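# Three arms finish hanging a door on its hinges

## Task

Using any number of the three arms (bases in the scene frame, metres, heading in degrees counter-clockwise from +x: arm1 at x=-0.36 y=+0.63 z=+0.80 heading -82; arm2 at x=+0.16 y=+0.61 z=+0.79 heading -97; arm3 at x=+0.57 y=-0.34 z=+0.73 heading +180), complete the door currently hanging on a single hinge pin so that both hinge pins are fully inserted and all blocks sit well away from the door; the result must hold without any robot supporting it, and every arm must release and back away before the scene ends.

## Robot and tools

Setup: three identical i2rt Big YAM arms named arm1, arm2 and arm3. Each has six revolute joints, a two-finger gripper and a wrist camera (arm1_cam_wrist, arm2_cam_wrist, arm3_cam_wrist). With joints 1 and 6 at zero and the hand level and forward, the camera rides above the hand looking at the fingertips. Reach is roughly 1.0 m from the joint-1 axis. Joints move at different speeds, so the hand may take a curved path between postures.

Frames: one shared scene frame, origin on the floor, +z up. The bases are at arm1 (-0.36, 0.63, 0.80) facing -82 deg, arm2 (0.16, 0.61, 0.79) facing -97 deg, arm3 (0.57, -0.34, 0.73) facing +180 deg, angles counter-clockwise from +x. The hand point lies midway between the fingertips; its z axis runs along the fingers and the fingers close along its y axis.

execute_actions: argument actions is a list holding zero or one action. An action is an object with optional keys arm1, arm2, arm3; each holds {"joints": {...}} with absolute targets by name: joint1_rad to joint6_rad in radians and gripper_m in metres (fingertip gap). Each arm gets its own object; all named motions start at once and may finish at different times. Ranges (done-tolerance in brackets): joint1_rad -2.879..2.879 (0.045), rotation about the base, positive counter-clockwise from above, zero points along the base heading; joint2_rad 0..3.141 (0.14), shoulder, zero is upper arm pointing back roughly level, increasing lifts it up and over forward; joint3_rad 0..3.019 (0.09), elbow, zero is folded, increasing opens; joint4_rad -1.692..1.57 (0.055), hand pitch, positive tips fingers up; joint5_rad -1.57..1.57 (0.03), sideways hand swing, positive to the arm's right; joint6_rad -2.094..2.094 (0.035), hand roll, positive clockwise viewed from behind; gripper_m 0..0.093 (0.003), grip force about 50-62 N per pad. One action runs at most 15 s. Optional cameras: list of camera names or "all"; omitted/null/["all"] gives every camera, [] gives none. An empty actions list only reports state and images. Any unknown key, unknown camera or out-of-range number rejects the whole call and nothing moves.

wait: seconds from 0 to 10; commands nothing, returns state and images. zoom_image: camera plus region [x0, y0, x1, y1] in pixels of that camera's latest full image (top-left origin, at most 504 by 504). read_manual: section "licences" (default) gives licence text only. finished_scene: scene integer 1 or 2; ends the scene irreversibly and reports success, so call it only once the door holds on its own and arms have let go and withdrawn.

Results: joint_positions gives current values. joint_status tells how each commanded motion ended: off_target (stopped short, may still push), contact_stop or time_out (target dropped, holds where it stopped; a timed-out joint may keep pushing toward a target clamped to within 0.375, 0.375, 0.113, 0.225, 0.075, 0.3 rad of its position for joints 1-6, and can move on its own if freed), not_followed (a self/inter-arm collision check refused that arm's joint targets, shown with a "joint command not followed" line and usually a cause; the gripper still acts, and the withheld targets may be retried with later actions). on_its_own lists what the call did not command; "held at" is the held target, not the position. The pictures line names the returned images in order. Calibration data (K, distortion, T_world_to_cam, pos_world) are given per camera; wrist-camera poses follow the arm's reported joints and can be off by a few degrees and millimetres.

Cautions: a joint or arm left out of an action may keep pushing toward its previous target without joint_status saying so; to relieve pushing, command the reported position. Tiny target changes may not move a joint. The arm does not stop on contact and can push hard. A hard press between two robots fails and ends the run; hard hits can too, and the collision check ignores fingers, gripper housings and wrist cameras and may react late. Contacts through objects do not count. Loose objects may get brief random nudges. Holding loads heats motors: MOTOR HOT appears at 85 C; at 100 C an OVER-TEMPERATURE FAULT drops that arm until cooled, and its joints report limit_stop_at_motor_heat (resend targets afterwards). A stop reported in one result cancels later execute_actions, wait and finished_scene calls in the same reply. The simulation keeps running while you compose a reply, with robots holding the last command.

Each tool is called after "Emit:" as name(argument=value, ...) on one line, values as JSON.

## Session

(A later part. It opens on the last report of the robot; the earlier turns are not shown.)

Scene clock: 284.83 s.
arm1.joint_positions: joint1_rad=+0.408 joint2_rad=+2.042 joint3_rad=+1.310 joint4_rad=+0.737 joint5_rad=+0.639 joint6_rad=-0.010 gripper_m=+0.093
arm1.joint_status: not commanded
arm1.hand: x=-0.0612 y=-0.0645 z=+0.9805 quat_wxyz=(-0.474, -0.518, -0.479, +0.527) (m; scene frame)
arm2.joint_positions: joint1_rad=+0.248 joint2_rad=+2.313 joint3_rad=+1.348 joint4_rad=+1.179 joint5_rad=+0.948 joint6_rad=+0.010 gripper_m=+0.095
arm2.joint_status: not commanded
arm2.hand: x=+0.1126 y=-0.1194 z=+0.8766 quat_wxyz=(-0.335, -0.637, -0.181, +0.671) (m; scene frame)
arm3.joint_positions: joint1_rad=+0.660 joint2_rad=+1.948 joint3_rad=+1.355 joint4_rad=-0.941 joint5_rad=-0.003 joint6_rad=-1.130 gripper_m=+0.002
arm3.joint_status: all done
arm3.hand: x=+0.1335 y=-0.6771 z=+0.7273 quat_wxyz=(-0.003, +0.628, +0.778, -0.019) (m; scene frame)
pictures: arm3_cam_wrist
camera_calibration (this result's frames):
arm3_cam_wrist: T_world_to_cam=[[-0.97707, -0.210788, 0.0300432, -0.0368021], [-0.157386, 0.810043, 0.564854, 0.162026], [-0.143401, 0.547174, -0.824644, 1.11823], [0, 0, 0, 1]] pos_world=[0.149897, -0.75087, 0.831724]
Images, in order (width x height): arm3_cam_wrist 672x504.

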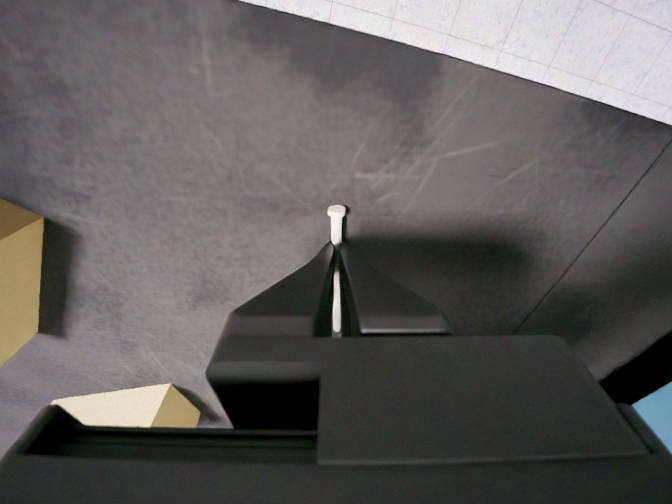

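Emit:
execute_actions(actions=[{"arm3":{"joints":{"joint2_rad":1.15}},"arm2":{"joints":{"gripper_m":0.0}},"arm1":{"joints":{"gripper_m":0.03}}}], cameras=["arm3_cam_wrist"])

Emit:
execute_actions(actions=[{"arm3":{"joints":{"joint1_rad":-0.134,"joint3_rad":0.622,"joint4_rad":0.985,"joint6_rad":0.01}}}], cameras=[])

Emit:
execute_actions(actions=[{"arm3":{"joints":{"joint2_rad":1.59}}}])

Scene clock: 312.40 s.
arm1.joint_positions: joint1_rad=+0.408 joint2_rad=+2.042 joint3_rad=+1.310 joint4_rad=+0.737 joint5_rad=+0.639 joint6_rad=-0.010 gripper_m=+0.030
arm1.joint_status: all done
arm1.hand: x=-0.0612 y=-0.0645 z=+0.9805 quat_wxyz=(-0.474, -0.518, -0.479, +0.527) (m; scene frame)
arm2.joint_positions: joint1_rad=+0.248 joint2_rad=+2.313 joint3_rad=+1.348 joint4_rad=+1.179 joint5_rad=+0.948 joint6_rad=+0.010 gripper_m=+0.001
arm2.joint_status: all done
arm2.hand: x=+0.1126 y=-0.1194 z=+0.8766 quat_wxyz=(-0.335, -0.637, -0.181, +0.671) (m; scene frame)
arm3.joint_positions: joint1_rad=+0.660 joint2_rad=+1.145 joint3_rad=+1.345 joint4_rad=-0.937 joint5_rad=-0.003 joint6_rad=-1.130 gripper_m=+0.002
arm3.joint_status: all done
arm3.hand: x=+0.1869 y=-0.6357 z=+1.1427 quat_wxyz=(-0.094, +0.573, +0.712, -0.395) (m; scene frame)
pictures: arm3_cam_wrist
camera_calibration (this result's frames):
arm3_cam_wrist: T_world_to_cam=[[-0.744227, -0.0313031, 0.667193, -0.645928], [0.0756943, 0.988513, 0.130813, 0.468102], [-0.663624, 0.147857, -0.733308, 1.18479], [0, 0, 0, 1]] pos_world=[0.270104, -0.658123, 1.23854]
Images, in order (width x height): arm3_cam_wrist 672x504.

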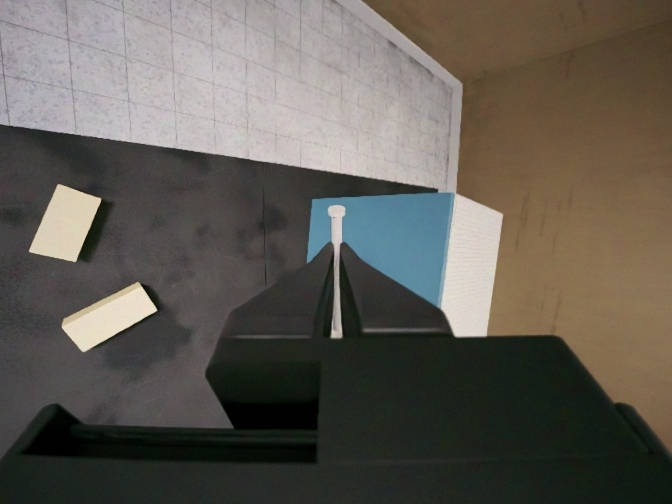

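Scene clock: 314.37 s.
arm1.joint_positions: joint1_rad=+0.408 joint2_rad=+2.042 joint3_rad=+1.310 joint4_rad=+0.737 joint5_rad=+0.639 joint6_rad=-0.010 gripper_m=+0.030
arm1.joint_status: not commanded
arm1.hand: x=-0.0612 y=-0.0645 z=+0.9805 quat_wxyz=(-0.474, -0.518, -0.479, +0.527) (m; scene frame)
arm2.joint_positions: joint1_rad=+0.248 joint2_rad=+2.313 joint3_rad=+1.348 joint4_rad=+1.179 joint5_rad=+0.948 joint6_rad=+0.010 gripper_m=+0.001
arm2.joint_status: not commanded
arm2.hand: x=+0.1126 y=-0.1194 z=+0.8766 quat_wxyz=(-0.335, -0.637, -0.181, +0.671) (m; scene frame)
arm3.joint_positions: joint1_rad=-0.132 joint2_rad=+1.156 joint3_rad=+0.628 joint4_rad=+0.968 joint5_rad=-0.001 joint6_rad=-0.001 gripper_m=+0.002
arm3.joint_status: all done
arm3.hand: x=+0.0910 y=-0.2742 z=+1.1447 quat_wxyz=(-0.058, +0.534, -0.037, -0.843) (m; scene frame)
pictures: none
No camera images: the call's "cameras" was empty. Leave "cameras" out to get every camera's image.

Scene clock: 315.60 s.
arm1.joint_positions: joint1_rad=+0.408 joint2_rad=+2.042 joint3_rad=+1.310 joint4_rad=+0.737 joint5_rad=+0.639 joint6_rad=-0.010 gripper_m=+0.030
arm1.joint_status: not commanded
arm1.hand: x=-0.0612 y=-0.0645 z=+0.9805 quat_wxyz=(-0.474, -0.518, -0.479, +0.527) (m; scene frame)
arm2.joint_positions: joint1_rad=+0.248 joint2_rad=+2.313 joint3_rad=+1.348 joint4_rad=+1.179 joint5_rad=+0.948 joint6_rad=+0.010 gripper_m=+0.001
arm2.joint_status: not commanded
arm2.hand: x=+0.1126 y=-0.1194 z=+0.8766 quat_wxyz=(-0.335, -0.637, -0.181, +0.671) (m; scene frame)
arm3.joint_positions: joint1_rad=-0.132 joint2_rad=+1.597 joint3_rad=+0.628 joint4_rad=+0.978 joint5_rad=-0.001 joint6_rad=+0.000 gripper_m=+0.002
arm3.joint_status: all done
arm3.hand: x=+0.0136 y=-0.2639 z=+0.9227 quat_wxyz=(-0.048, +0.702, -0.049, -0.709) (m; scene frame)
pictures: arm1_cam_wrist, arm2_cam_wrist, arm3_cam_wrist
camera_calibration (this result's frames):
arm1_cam_wrist: T_world_to_cam=[[-0.994659, 0.103058, 0.00570571, -0.0609603], [0.0567181, 0.591927, -0.803994, 0.831221], [-0.086235, -0.799376, -0.59461, 0.652132], [0, 0, 0, 1]] pos_world=[-0.0515433, 0.0355595, 1.05641]
arm2_cam_wrist: T_world_to_cam=[[-0.67806, 0.710172, -0.189445, 0.326279], [0.460024, 0.209021, -0.862953, 0.734988], [-0.573247, -0.672284, -0.468425, 0.520276], [0, 0, 0, 1]] pos_world=[0.181372, -0.0355693, 0.939783]
arm3_cam_wrist: T_world_to_cam=[[0.133404, 0.991059, -0.00238562, 0.259215], [0.567856, -0.07841, -0.819385, 0.730982], [-0.812246, 0.107954, -0.573239, 0.697335], [0, 0, 0, 1]] pos_world=[0.116735, -0.274861, 0.999314]
Images, in order (width x height): arm1_cam_wrist 672x504, arm2_cam_wrist 672x504, arm3_cam_wrist 672x504.

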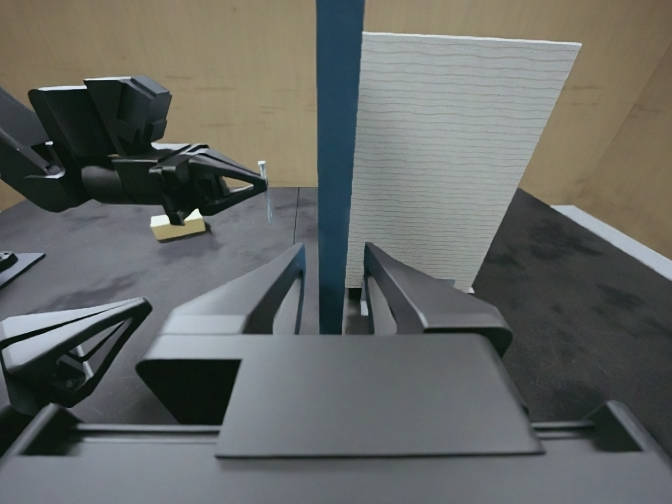

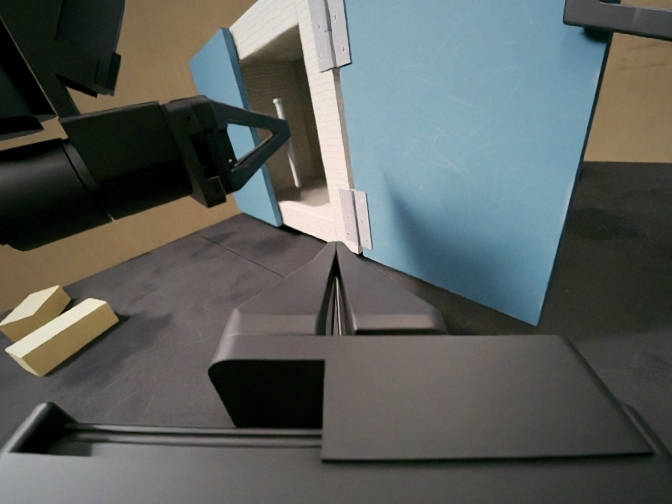

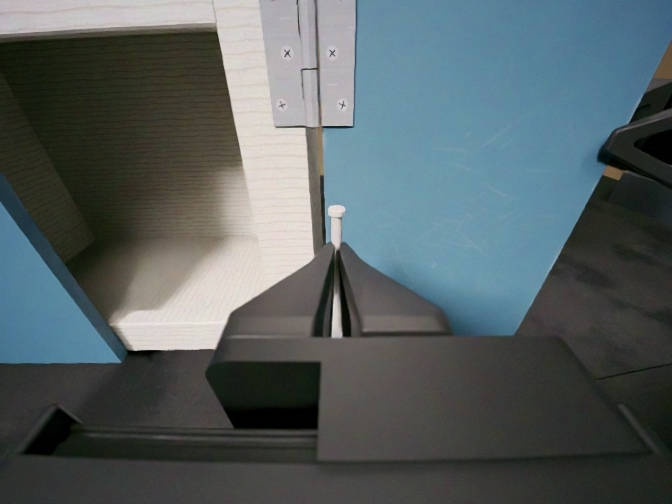

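Emit:
zoom_image(camera="arm3_cam_wrist", region=[250, 0, 400, 260])

Emit:
zoom_image(camera="arm2_cam_wrist", region=[250, 80, 400, 260])

Region (250, 0, 400, 260) of arm3_cam_wrist's 672x504 image, scaled by 1.938, with more detail than that image has; it fills the left 291 columns of this view, and the rest is white.

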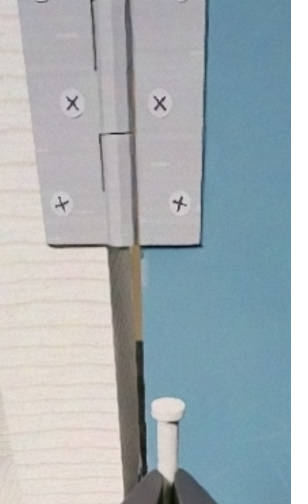

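Region (250, 80, 400, 260) of arm2_cam_wrist's 672x504 image, scaled by 2.800, with more detail than that image has.

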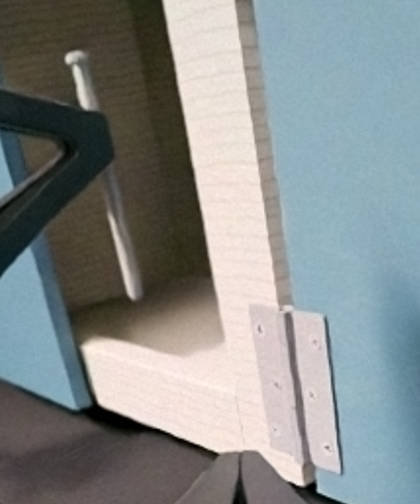

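Emit:
zoom_image(camera="arm2_cam_wrist", region=[330, 175, 380, 255])

Region (330, 175, 380, 255) of arm2_cam_wrist's 672x504 image, scaled by 6.300, with more detail than that image has; it fills the left 315 columns of this view, and the rest is white.

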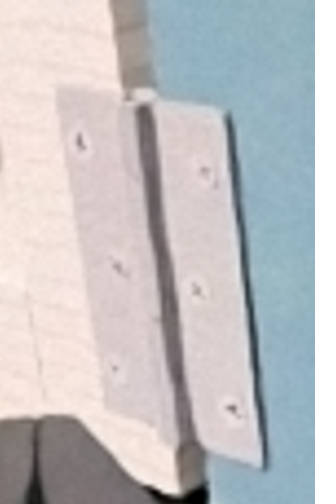

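Emit:
execute_actions(actions=[{"arm3":{"joints":{"joint1_rad":-0.103,"joint4_rad":0.63}},"arm1":{"joints":{"joint1_rad":0.37,"joint3_rad":1.46,"joint4_rad":0.62,"joint5_rad":0.615,"gripper_m":0.06}}}])

Emit:
zoom_image(camera="arm3_cam_wrist", region=[280, 100, 400, 250])

Scene clock: 367.60 s.
arm1.joint_positions: joint1_rad=+0.377 joint2_rad=+2.037 joint3_rad=+1.413 joint4_rad=+0.637 joint5_rad=+0.617 joint6_rad=-0.010 gripper_m=+0.060
arm1.joint_status: all done
arm1.hand: x=-0.0667 y=-0.0952 z=+1.0159 quat_wxyz=(-0.475, -0.520, -0.474, +0.529) (m; scene frame)
arm2.joint_positions: joint1_rad=+0.248 joint2_rad=+2.313 joint3_rad=+1.348 joint4_rad=+1.179 joint5_rad=+0.948 joint6_rad=+0.010 gripper_m=+0.001
arm2.joint_status: not commanded
arm2.hand: x=+0.1126 y=-0.1194 z=+0.8766 quat_wxyz=(-0.335, -0.637, -0.181, +0.671) (m; scene frame)
arm3.joint_positions: joint1_rad=-0.108 joint2_rad=+1.597 joint3_rad=+0.628 joint4_rad=+0.639 joint5_rad=-0.001 joint6_rad=+0.000 gripper_m=+0.002
arm3.joint_status: all done
arm3.hand: x=+0.0249 y=-0.2794 z=+0.8408 quat_wxyz=(-0.032, +0.812, -0.046, -0.581) (m; scene frame)
pictures: arm1_cam_wrist, arm2_cam_wrist, arm3_cam_wrist
camera_calibration (this result's frames):
arm1_cam_wrist: T_world_to_cam=[[-0.993735, 0.111759, 0.000612414, -0.0574171], [0.0653135, 0.58518, -0.808269, 0.882465], [-0.0906899, -0.803165, -0.588814, 0.641578], [0, 0, 0, 1]] pos_world=[-0.0565095, 0.0053094, 1.09107]
arm2_cam_wrist: T_world_to_cam=[[-0.67806, 0.710172, -0.189445, 0.326279], [0.460024, 0.209021, -0.862953, 0.734988], [-0.573247, -0.672284, -0.468425, 0.520276], [0, 0, 0, 1]] pos_world=[0.181372, -0.0355693, 0.939783]
arm3_cam_wrist: T_world_to_cam=[[0.109159, 0.994017, -0.00371398, 0.275389], [0.808051, -0.0909118, -0.582056, 0.447178], [-0.578911, 0.0605356, -0.81314, 0.843921], [0, 0, 0, 1]] pos_world=[0.0971517, -0.284175, 0.947531]
Images, in order (width x height): arm1_cam_wrist 672x504, arm2_cam_wrist 672x504, arm3_cam_wrist 672x504.

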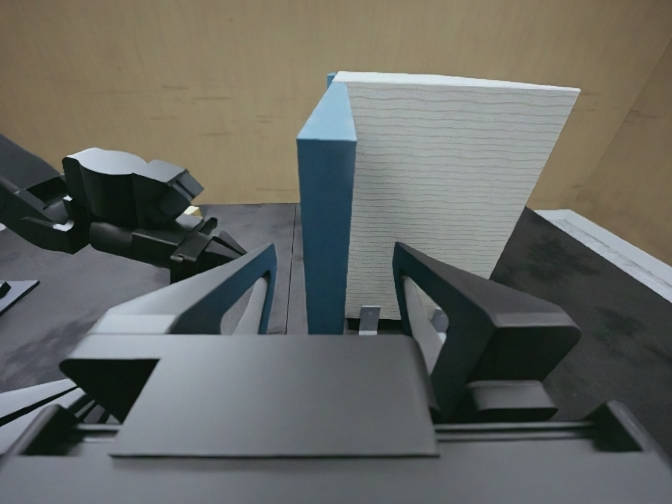

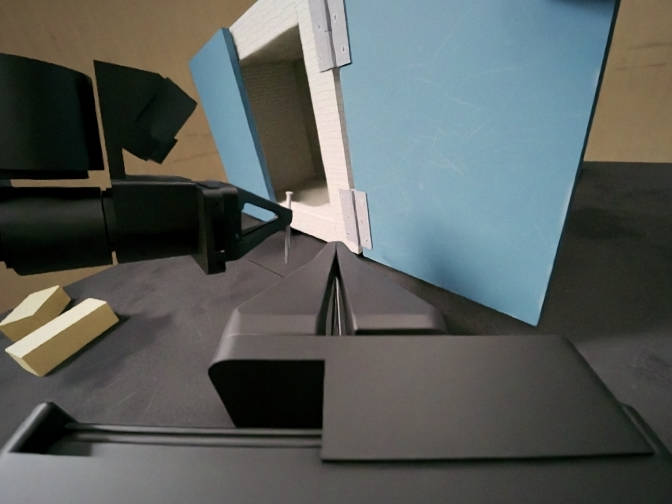

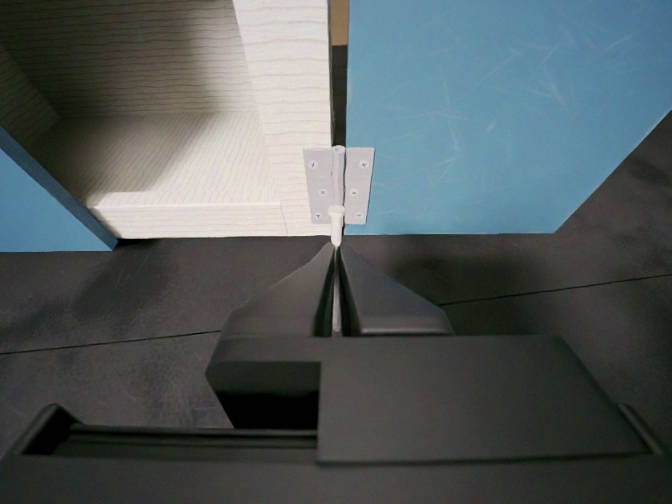

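Region (280, 100, 400, 250) of arm3_cam_wrist's 672x504 image, scaled by 3.360, with more detail than that image has; it fills the left 403 columns of this view, and the rest is white.

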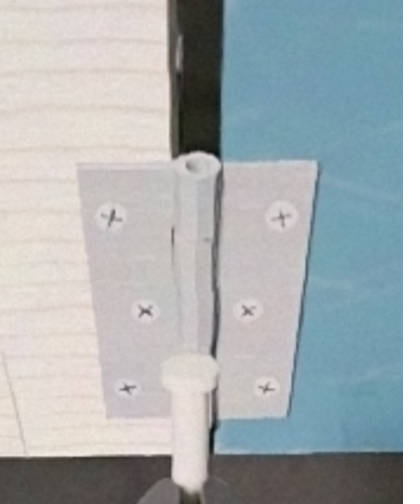

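Emit:
execute_actions(actions=[{"arm3":{"joints":{"joint4_rad":1.225}},"arm1":{"joints":{"gripper_m":0.0}}}], cameras=[])

Emit:
execute_actions(actions=[{"arm3":{"joints":{"joint2_rad":1.81,"joint3_rad":0.735}}}])

Emit:
zoom_image(camera="arm2_cam_wrist", region=[280, 90, 400, 250])

Scene clock: 399.30 s.
arm1.joint_positions: joint1_rad=+0.376 joint2_rad=+2.037 joint3_rad=+1.414 joint4_rad=+0.636 joint5_rad=+0.618 joint6_rad=+0.000 gripper_m=+0.011
arm1.joint_status: gripper_m off_target (ended at +0.011, target +0.000)
arm1.hand: x=-0.0678 y=-0.0956 z=+1.0162 quat_wxyz=(-0.476, -0.523, -0.471, +0.528) (m; scene frame)
arm2.joint_positions: joint1_rad=+0.248 joint2_rad=+2.313 joint3_rad=+1.348 joint4_rad=+1.179 joint5_rad=+0.948 joint6_rad=+0.010 gripper_m=+0.001
arm2.joint_status: not commanded
arm2.hand: x=+0.1126 y=-0.1194 z=+0.8766 quat_wxyz=(-0.335, -0.637, -0.181, +0.671) (m; scene frame)
arm3.joint_positions: joint1_rad=-0.108 joint2_rad=+1.597 joint3_rad=+0.628 joint4_rad=+1.207 joint5_rad=-0.001 joint6_rad=+0.000 gripper_m=+0.002
arm3.joint_status: all done
arm3.hand: x=+0.0188 y=-0.2784 z=+0.9785 quat_wxyz=(-0.044, +0.617, -0.035, -0.785) (m; scene frame)
pictures: none
No camera images: the call's "cameras" was empty. Leave "cameras" out to get every camera's image.

Scene clock: 400.30 s.
arm1.joint_positions: joint1_rad=+0.376 joint2_rad=+2.037 joint3_rad=+1.414 joint4_rad=+0.636 joint5_rad=+0.618 joint6_rad=+0.000 gripper_m=+0.011
arm1.joint_status: not commanded
arm1.hand: x=-0.0678 y=-0.0956 z=+1.0162 quat_wxyz=(-0.476, -0.523, -0.471, +0.528) (m; scene frame)
arm2.joint_positions: joint1_rad=+0.248 joint2_rad=+2.313 joint3_rad=+1.348 joint4_rad=+1.179 joint5_rad=+0.948 joint6_rad=+0.010 gripper_m=+0.001
arm2.joint_status: not commanded
arm2.hand: x=+0.1126 y=-0.1194 z=+0.8766 quat_wxyz=(-0.335, -0.637, -0.181, +0.671) (m; scene frame)
arm3.joint_positions: joint1_rad=-0.108 joint2_rad=+1.816 joint3_rad=+0.706 joint4_rad=+1.214 joint5_rad=-0.001 joint6_rad=+0.000 gripper_m=+0.002
arm3.joint_status: all done
arm3.hand: x=-0.0204 y=-0.2741 z=+0.8926 quat_wxyz=(-0.041, +0.668, -0.038, -0.742) (m; scene frame)
pictures: arm1_cam_wrist, arm2_cam_wrist, arm3_cam_wrist
camera_calibration (this result's frames):
arm1_cam_wrist: T_world_to_cam=[[-0.993409, 0.114307, -0.00855981, -0.0488473], [0.0741897, 0.584241, -0.808182, 0.883434], [-0.0873799, -0.80349, -0.58887, 0.641639], [0, 0, 0, 1]] pos_world=[-0.0580006, 0.00499654, 1.0914]
arm2_cam_wrist: T_world_to_cam=[[-0.67806, 0.710172, -0.189445, 0.326279], [0.460024, 0.209021, -0.862953, 0.734988], [-0.573247, -0.672284, -0.468425, 0.520276], [0, 0, 0, 1]] pos_world=[0.181372, -0.0355693, 0.939783]
arm3_cam_wrist: T_world_to_cam=[[0.108771, 0.994065, -0.00197809, 0.273764], [0.490449, -0.0553957, -0.869708, 0.774471], [-0.864655, 0.0936288, -0.493563, 0.577475], [0, 0, 0, 1]] pos_world=[0.089701, -0.283306, 0.959125]
Images, in order (width x height): arm1_cam_wrist 672x504, arm2_cam_wrist 672x504, arm3_cam_wrist 672x504.

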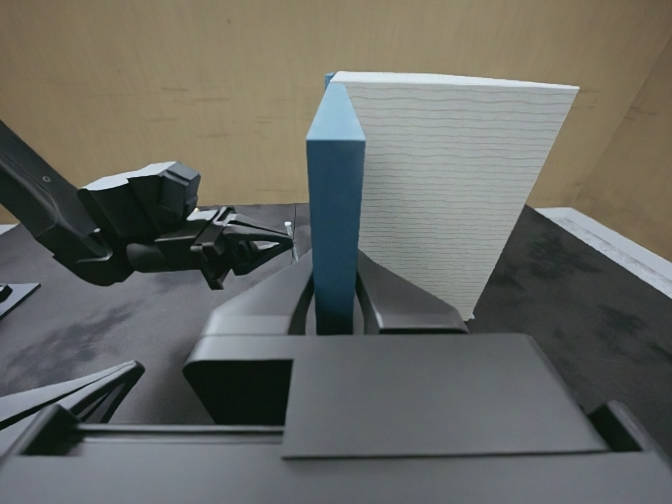

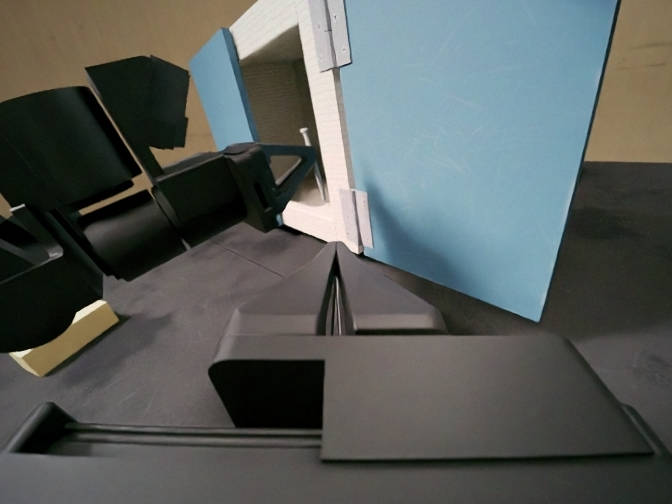

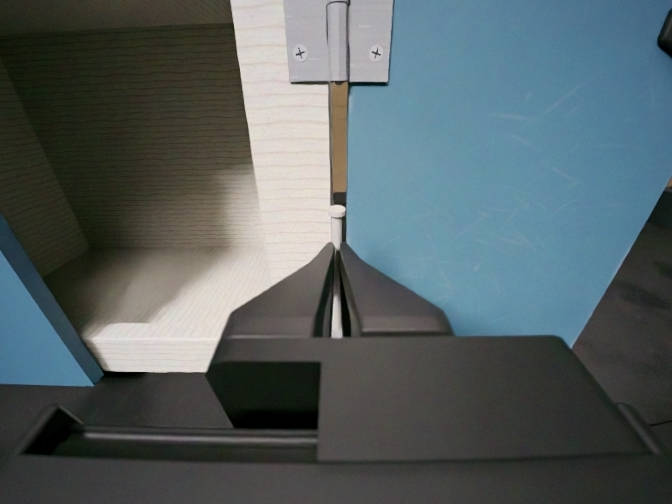

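Region (280, 90, 400, 250) of arm2_cam_wrist's 672x504 image, scaled by 3.150, with more detail than that image has; it fills the left 378 columns of this view, and the rest is white.

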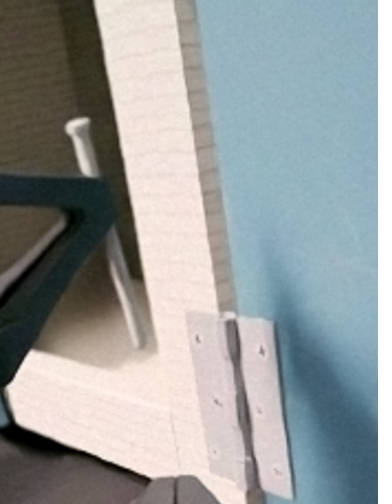

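Emit:
execute_actions(actions=[{"arm3":{"joints":{"joint2_rad":1.845,"joint3_rad":0.842,"joint4_rad":1.09}}}], cameras=["arm2_cam_wrist","arm3_cam_wrist"])

Emit:
zoom_image(camera="arm2_cam_wrist", region=[300, 100, 390, 220])

Scene clock: 424.57 s.
arm1.joint_positions: joint1_rad=+0.376 joint2_rad=+2.037 joint3_rad=+1.414 joint4_rad=+0.636 joint5_rad=+0.618 joint6_rad=+0.000 gripper_m=+0.011
arm1.joint_status: not commanded
arm1.hand: x=-0.0678 y=-0.0956 z=+1.0162 quat_wxyz=(-0.476, -0.523, -0.471, +0.528) (m; scene frame)
arm2.joint_positions: joint1_rad=+0.248 joint2_rad=+2.313 joint3_rad=+1.348 joint4_rad=+1.179 joint5_rad=+0.948 joint6_rad=+0.010 gripper_m=+0.001
arm2.joint_status: not commanded
arm2.hand: x=+0.1126 y=-0.1194 z=+0.8766 quat_wxyz=(-0.335, -0.637, -0.181, +0.671) (m; scene frame)
arm3.joint_positions: joint1_rad=-0.108 joint2_rad=+1.830 joint3_rad=+0.810 joint4_rad=+1.099 joint5_rad=-0.001 joint6_rad=+0.000 gripper_m=+0.002
arm3.joint_status: all done
arm3.hand: x=-0.0556 y=-0.2701 z=+0.9012 quat_wxyz=(-0.041, +0.677, -0.039, -0.734) (m; scene frame)
pictures: arm2_cam_wrist, arm3_cam_wrist
camera_calibration (this result's frames):
arm2_cam_wrist: T_world_to_cam=[[-0.67806, 0.710172, -0.189445, 0.326279], [0.460024, 0.209021, -0.862953, 0.734988], [-0.573247, -0.672284, -0.468425, 0.520276], [0, 0, 0, 1]] pos_world=[0.181372, -0.0355693, 0.939783]
arm3_cam_wrist: T_world_to_cam=[[0.108773, 0.994064, -0.00207911, 0.273709], [0.511401, -0.0577518, -0.8574, 0.788792], [-0.852431, 0.0921984, -0.514647, 0.570179], [0, 0, 0, 1]] pos_world=[0.0528769, -0.2791, 0.97032]
Images, in order (width x height): arm2_cam_wrist 672x504, arm3_cam_wrist 672x504.

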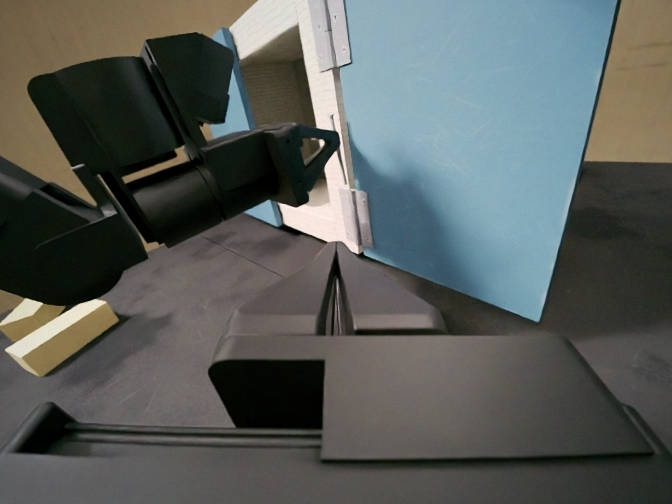

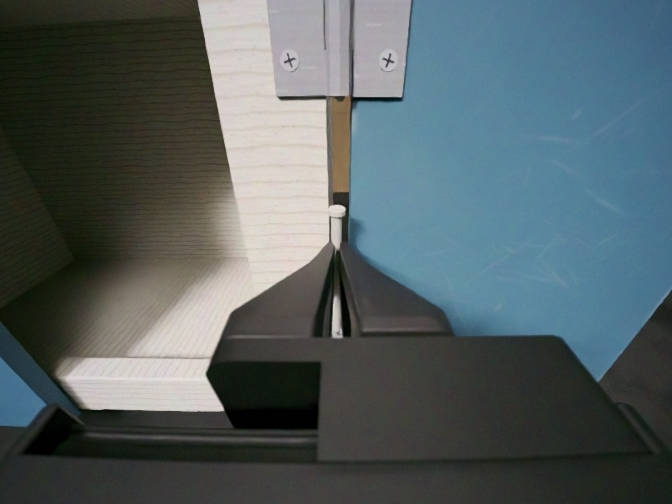

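Region (300, 100, 390, 220) of arm2_cam_wrist's 672x504 image, scaled by 4.200, with more detail than that image has; it fills the left 378 columns of this view, and the rest is white.

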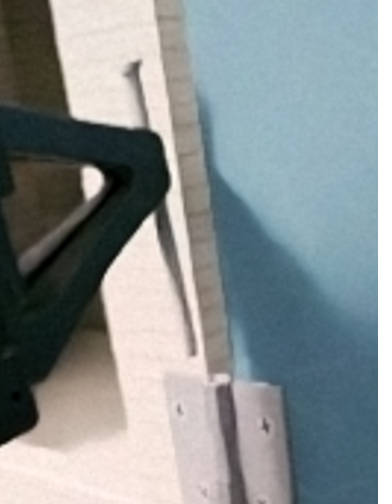

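Emit:
zoom_image(camera="arm3_cam_wrist", region=[300, 60, 380, 340])

Emit:
zoom_image(camera="arm3_cam_wrist", region=[315, 290, 360, 345])

Region (300, 60, 380, 340) of arm3_cam_wrist's 672x504 image, scaled by 1.800, with more detail than that image has; it fills the left 144 columns of this view, and the rest is white.

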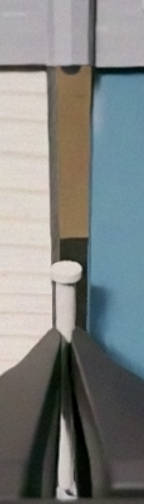

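Region (315, 290, 360, 345) of arm3_cam_wrist's 672x504 image, scaled by 9.164, with more detail than that image has; it fills the left 412 columns of this view, and the rest is white.

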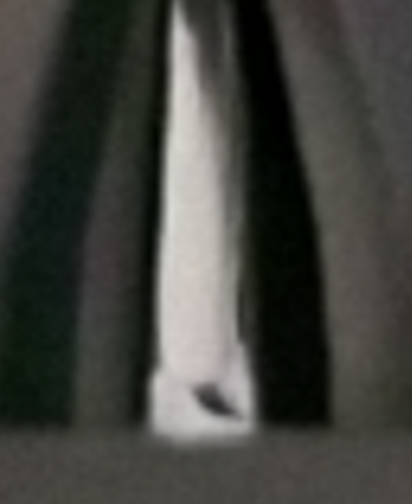

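Emit:
execute_actions(actions=[{"arm3":{"joints":{"joint2_rad":1.87,"joint3_rad":0.869,"joint5_rad":0.009}}}], cameras=["arm2_cam_wrist","arm3_cam_wrist"])

Emit:
zoom_image(camera="arm2_cam_wrist", region=[300, 100, 390, 220])

Emit:
zoom_image(camera="arm3_cam_wrist", region=[300, 60, 380, 340])

Scene clock: 443.63 s.
arm1.joint_positions: joint1_rad=+0.376 joint2_rad=+2.037 joint3_rad=+1.414 joint4_rad=+0.636 joint5_rad=+0.618 joint6_rad=+0.000 gripper_m=+0.011
arm1.joint_status: not commanded
arm1.hand: x=-0.0678 y=-0.0956 z=+1.0162 quat_wxyz=(-0.476, -0.523, -0.471, +0.528) (m; scene frame)
arm2.joint_positions: joint1_rad=+0.248 joint2_rad=+2.313 joint3_rad=+1.348 joint4_rad=+1.179 joint5_rad=+0.948 joint6_rad=+0.010 gripper_m=+0.001
arm2.joint_status: not commanded
arm2.hand: x=+0.1126 y=-0.1194 z=+0.8766 quat_wxyz=(-0.335, -0.637, -0.181, +0.671) (m; scene frame)
arm3.joint_positions: joint1_rad=-0.108 joint2_rad=+1.853 joint3_rad=+0.827 joint4_rad=+1.098 joint5_rad=+0.005 joint6_rad=+0.000 gripper_m=+0.002
arm3.joint_status: all done
arm3.hand: x=-0.0614 y=-0.2685 z=+0.8937 quat_wxyz=(-0.042, +0.680, -0.041, -0.731) (m; scene frame)
pictures: arm2_cam_wrist, arm3_cam_wrist
camera_calibration (this result's frames):
arm2_cam_wrist: T_world_to_cam=[[-0.67806, 0.710172, -0.189445, 0.326279], [0.460024, 0.209021, -0.862953, 0.734988], [-0.573247, -0.672284, -0.468425, 0.520276], [0, 0, 0, 1]] pos_world=[0.181372, -0.0355693, 0.939783]
arm3_cam_wrist: T_world_to_cam=[[0.114067, 0.99347, -0.00249823, 0.273306], [0.518185, -0.0616416, -0.853044, 0.780976], [-0.847628, 0.09601, -0.521832, 0.568954], [0, 0, 0, 1]] pos_world=[0.0463958, -0.278005, 0.963789]
Images, in order (width x height): arm2_cam_wrist 672x504, arm3_cam_wrist 672x504.

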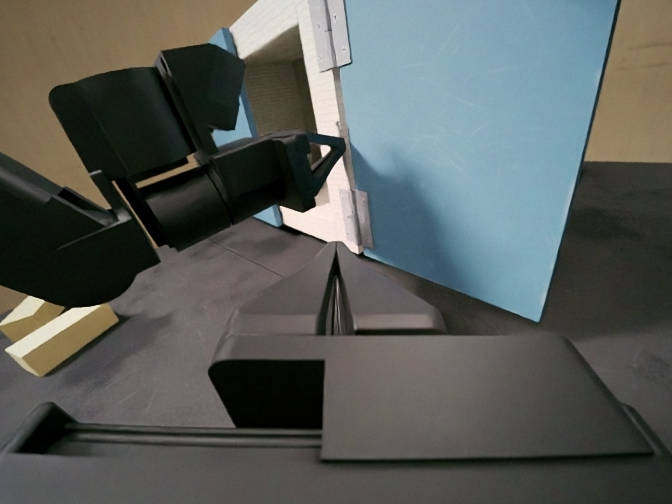

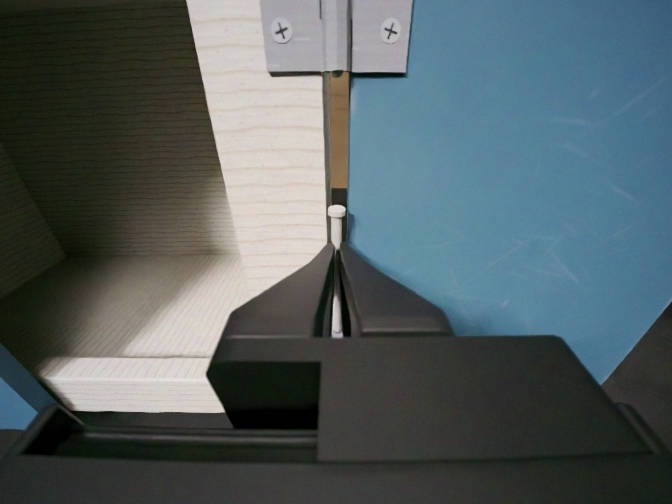

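Region (300, 100, 390, 220) of arm2_cam_wrist's 672x504 image, scaled by 4.200, with more detail than that image has; it fills the left 378 columns of this view, and the rest is white.

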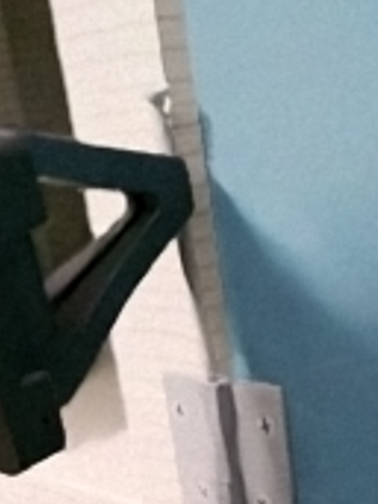

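Region (300, 60, 380, 340) of arm3_cam_wrist's 672x504 image, scaled by 1.800, with more detail than that image has; it fills the left 144 columns of this view, and the rest is white.

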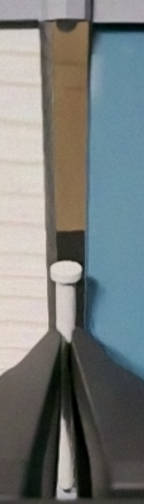

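Emit:
zoom_image(camera="arm2_cam_wrist", region=[335, 165, 370, 205])

Emit:
zoom_image(camera="arm3_cam_wrist", region=[315, 290, 360, 345])

Region (335, 165, 370, 205) of arm2_cam_wrist's 672x504 image, scaled by 12.600, with more detail than that image has; it fills the left 441 columns of this view, and the rest is white.

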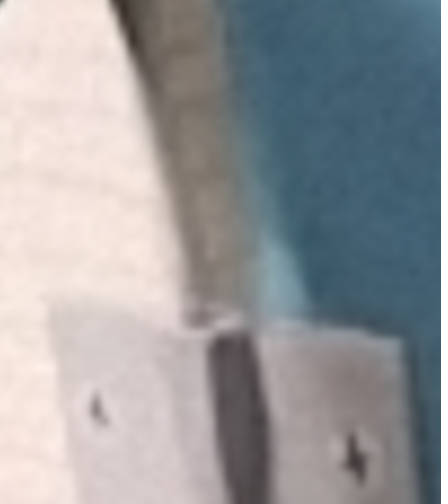

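Region (315, 290, 360, 345) of arm3_cam_wrist's 672x504 image, scaled by 9.164, with more detail than that image has; it fills the left 412 columns of this view, and the rest is white.

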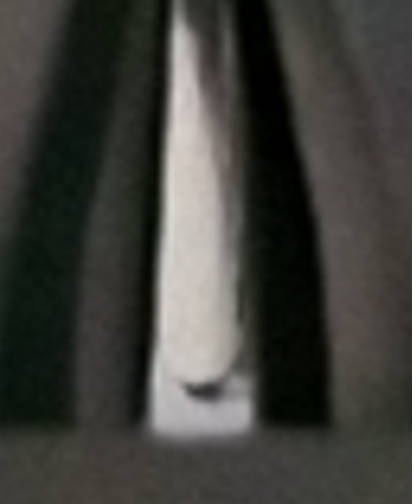

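Emit:
execute_actions(actions=[{"arm3":{"joints":{"joint3_rad":0.877}}}], cameras=["arm2_cam_wrist","arm3_cam_wrist"])

Emit:
zoom_image(camera="arm2_cam_wrist", region=[300, 100, 390, 220])

Emit:
zoom_image(camera="arm3_cam_wrist", region=[315, 290, 360, 345])

Scene clock: 461.23 s.
arm1.joint_positions: joint1_rad=+0.376 joint2_rad=+2.037 joint3_rad=+1.414 joint4_rad=+0.636 joint5_rad=+0.618 joint6_rad=+0.000 gripper_m=+0.011
arm1.joint_status: not commanded
arm1.hand: x=-0.0678 y=-0.0956 z=+1.0162 quat_wxyz=(-0.476, -0.523, -0.471, +0.528) (m; scene frame)
arm2.joint_positions: joint1_rad=+0.248 joint2_rad=+2.313 joint3_rad=+1.348 joint4_rad=+1.179 joint5_rad=+0.948 joint6_rad=+0.010 gripper_m=+0.001
arm2.joint_status: not commanded
arm2.hand: x=+0.1126 y=-0.1194 z=+0.8766 quat_wxyz=(-0.335, -0.637, -0.181, +0.671) (m; scene frame)
arm3.joint_positions: joint1_rad=-0.108 joint2_rad=+1.853 joint3_rad=+0.833 joint4_rad=+1.098 joint5_rad=+0.005 joint6_rad=+0.000 gripper_m=+0.002
arm3.joint_status: all done
arm3.hand: x=-0.0635 y=-0.2683 z=+0.8968 quat_wxyz=(-0.043, +0.677, -0.041, -0.733) (m; scene frame)
pictures: arm2_cam_wrist, arm3_cam_wrist
camera_calibration (this result's frames):
arm2_cam_wrist: T_world_to_cam=[[-0.67806, 0.710172, -0.189445, 0.326279], [0.460024, 0.209021, -0.862953, 0.734988], [-0.573247, -0.672284, -0.468425, 0.520276], [0, 0, 0, 1]] pos_world=[0.181372, -0.0355693, 0.939783]
arm3_cam_wrist: T_world_to_cam=[[0.114064, 0.99347, -0.0025064, 0.273317], [0.512352, -0.0609859, -0.856607, 0.787682], [-0.851167, 0.0964236, -0.515963, 0.563366], [0, 0, 0, 1]] pos_world=[0.0447728, -0.277816, 0.966095]
Images, in order (width x height): arm2_cam_wrist 672x504, arm3_cam_wrist 672x504.

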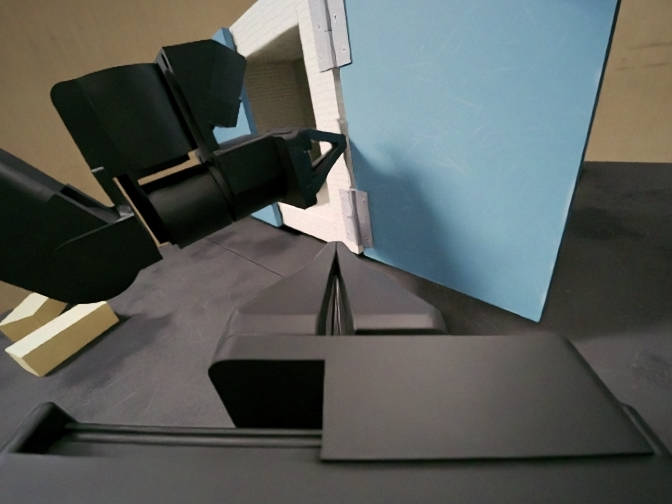

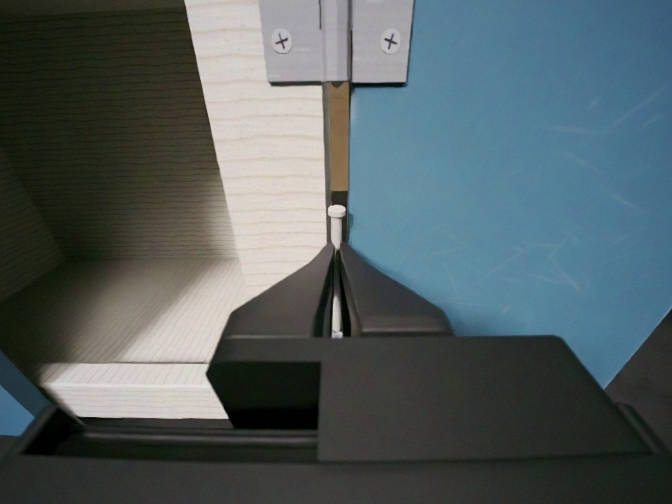

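Region (300, 100, 390, 220) of arm2_cam_wrist's 672x504 image, scaled by 4.200, with more detail than that image has; it fills the left 378 columns of this view, and the rest is white.

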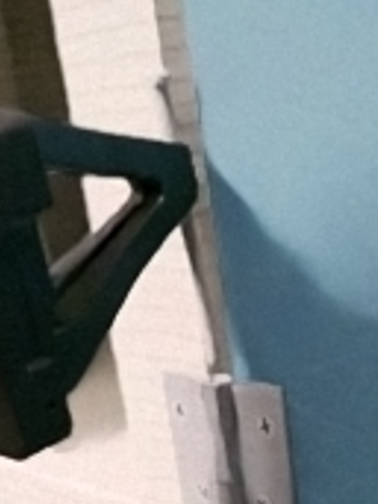

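Region (315, 290, 360, 345) of arm3_cam_wrist's 672x504 image, scaled by 9.164, with more detail than that image has; it fills the left 412 columns of this view, and the rest is white.

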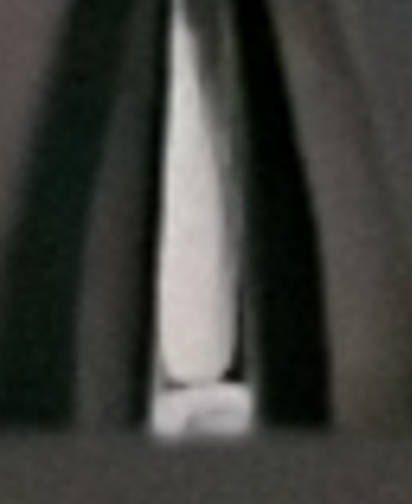

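Emit:
execute_actions(actions=[{"arm3":{"joints":{"joint4_rad":1.06}}}], cameras=["arm2_cam_wrist","arm3_cam_wrist"])

Emit:
zoom_image(camera="arm2_cam_wrist", region=[300, 100, 390, 220])

Emit:
zoom_image(camera="arm3_cam_wrist", region=[315, 290, 360, 345])

Scene clock: 471.23 s.
arm1.joint_positions: joint1_rad=+0.376 joint2_rad=+2.037 joint3_rad=+1.414 joint4_rad=+0.636 joint5_rad=+0.618 joint6_rad=+0.000 gripper_m=+0.011
arm1.joint_status: not commanded
arm1.hand: x=-0.0678 y=-0.0956 z=+1.0162 quat_wxyz=(-0.476, -0.523, -0.471, +0.528) (m; scene frame)
arm2.joint_positions: joint1_rad=+0.248 joint2_rad=+2.313 joint3_rad=+1.348 joint4_rad=+1.179 joint5_rad=+0.948 joint6_rad=+0.010 gripper_m=+0.001
arm2.joint_status: not commanded
arm2.hand: x=+0.1126 y=-0.1194 z=+0.8766 quat_wxyz=(-0.335, -0.637, -0.181, +0.671) (m; scene frame)
arm3.joint_positions: joint1_rad=-0.108 joint2_rad=+1.853 joint3_rad=+0.838 joint4_rad=+1.075 joint5_rad=+0.006 joint6_rad=+0.000 gripper_m=+0.002
arm3.joint_status: all done
arm3.hand: x=-0.0653 y=-0.2679 z=+0.8932 quat_wxyz=(-0.043, +0.684, -0.042, -0.727) (m; scene frame)
pictures: arm2_cam_wrist, arm3_cam_wrist
camera_calibration (this result's frames):
arm2_cam_wrist: T_world_to_cam=[[-0.67806, 0.710172, -0.189445, 0.326279], [0.460024, 0.209021, -0.862953, 0.734988], [-0.573247, -0.672284, -0.468425, 0.520276], [0, 0, 0, 1]] pos_world=[0.181372, -0.0355693, 0.939783]
arm3_cam_wrist: T_world_to_cam=[[0.115185, 0.99334, -0.00293464, 0.273541], [0.527739, -0.0636976, -0.847015, 0.777259], [-0.841561, 0.0960148, -0.531561, 0.574434], [0, 0, 0, 1]] pos_world=[0.0417238, -0.277364, 0.9645]
Images, in order (width x height): arm2_cam_wrist 672x504, arm3_cam_wrist 672x504.

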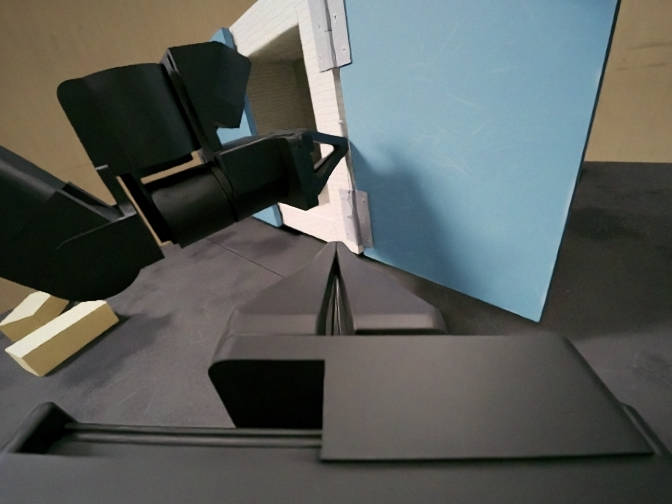

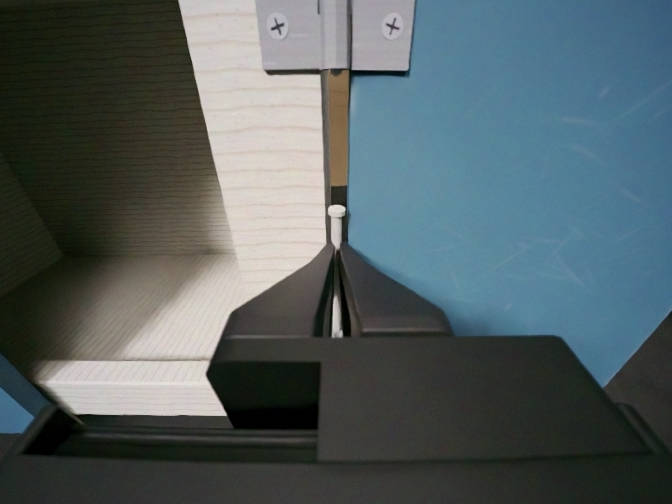

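Region (300, 100, 390, 220) of arm2_cam_wrist's 672x504 image, scaled by 4.200, with more detail than that image has; it fills the left 378 columns of this view, and the rest is white.

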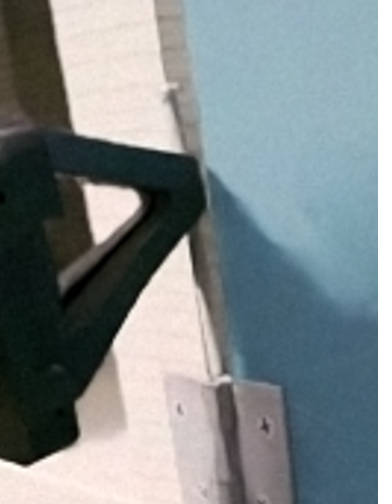

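Region (315, 290, 360, 345) of arm3_cam_wrist's 672x504 image, scaled by 9.164, with more detail than that image has; it fills the left 412 columns of this view, and the rest is white.

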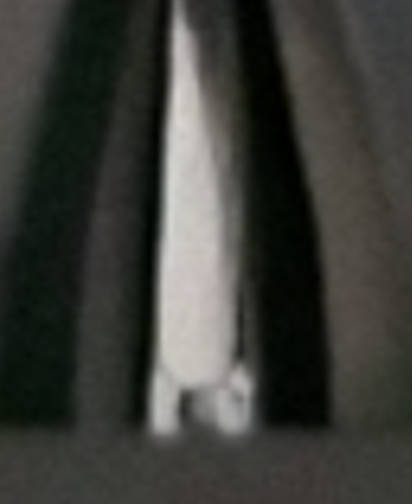

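Emit:
execute_actions(actions=[{"arm3":{"joints":{"joint3_rad":0.82,"joint4_rad":1.075}}}], cameras=["arm2_cam_wrist","arm3_cam_wrist"])

Emit:
zoom_image(camera="arm3_cam_wrist", region=[315, 290, 360, 345])

Scene clock: 479.57 s.
arm1.joint_positions: joint1_rad=+0.376 joint2_rad=+2.037 joint3_rad=+1.414 joint4_rad=+0.636 joint5_rad=+0.618 joint6_rad=+0.000 gripper_m=+0.011
arm1.joint_status: not commanded
arm1.hand: x=-0.0678 y=-0.0956 z=+1.0162 quat_wxyz=(-0.476, -0.523, -0.471, +0.528) (m; scene frame)
arm2.joint_positions: joint1_rad=+0.248 joint2_rad=+2.313 joint3_rad=+1.348 joint4_rad=+1.179 joint5_rad=+0.948 joint6_rad=+0.010 gripper_m=+0.001
arm2.joint_status: not commanded
arm2.hand: x=+0.1126 y=-0.1194 z=+0.8766 quat_wxyz=(-0.335, -0.637, -0.181, +0.671) (m; scene frame)
arm3.joint_positions: joint1_rad=-0.108 joint2_rad=+1.853 joint3_rad=+0.838 joint4_rad=+1.075 joint5_rad=+0.006 joint6_rad=+0.000 gripper_m=+0.002
arm3.joint_status: all done
arm3.hand: x=-0.0653 y=-0.2679 z=+0.8932 quat_wxyz=(-0.043, +0.684, -0.042, -0.727) (m; scene frame)
pictures: arm2_cam_wrist, arm3_cam_wrist
camera_calibration (this result's frames):
arm2_cam_wrist: T_world_to_cam=[[-0.67806, 0.710172, -0.189445, 0.326279], [0.460024, 0.209021, -0.862953, 0.734988], [-0.573247, -0.672284, -0.468425, 0.520276], [0, 0, 0, 1]] pos_world=[0.181372, -0.0355693, 0.939783]
arm3_cam_wrist: T_world_to_cam=[[0.115185, 0.99334, -0.00293464, 0.273541], [0.527739, -0.0636976, -0.847015, 0.777259], [-0.841561, 0.0960148, -0.531561, 0.574434], [0, 0, 0, 1]] pos_world=[0.0417238, -0.277364, 0.9645]
Images, in order (width x height): arm2_cam_wrist 672x504, arm3_cam_wrist 672x504.

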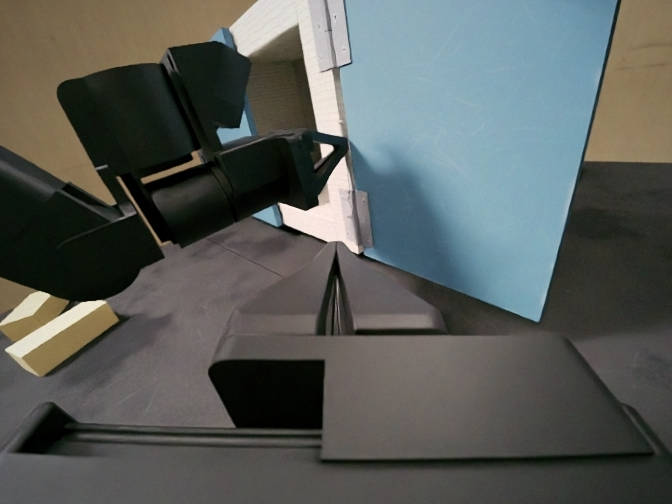

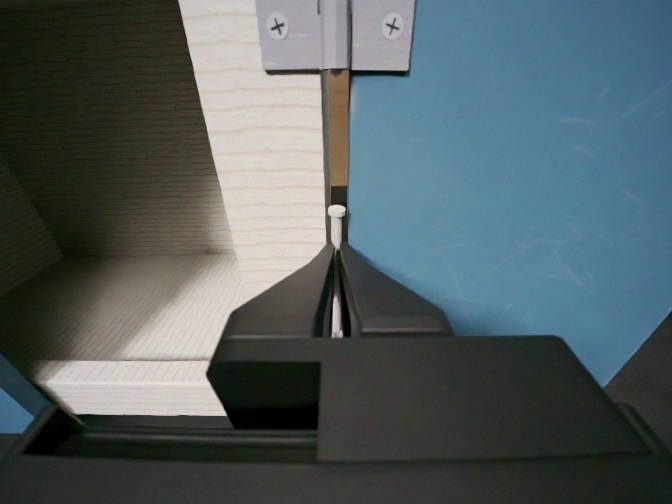

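Region (315, 290, 360, 345) of arm3_cam_wrist's 672x504 image, scaled by 9.164, with more detail than that image has; it fills the left 412 columns of this view, and the rest is white.

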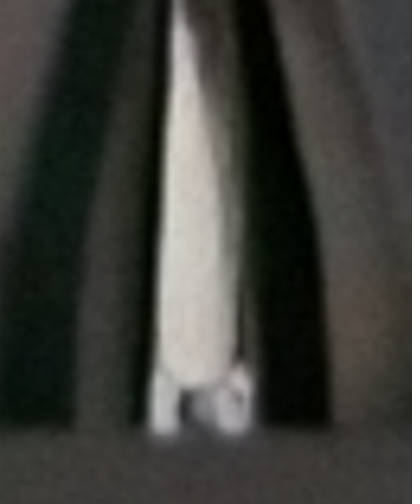

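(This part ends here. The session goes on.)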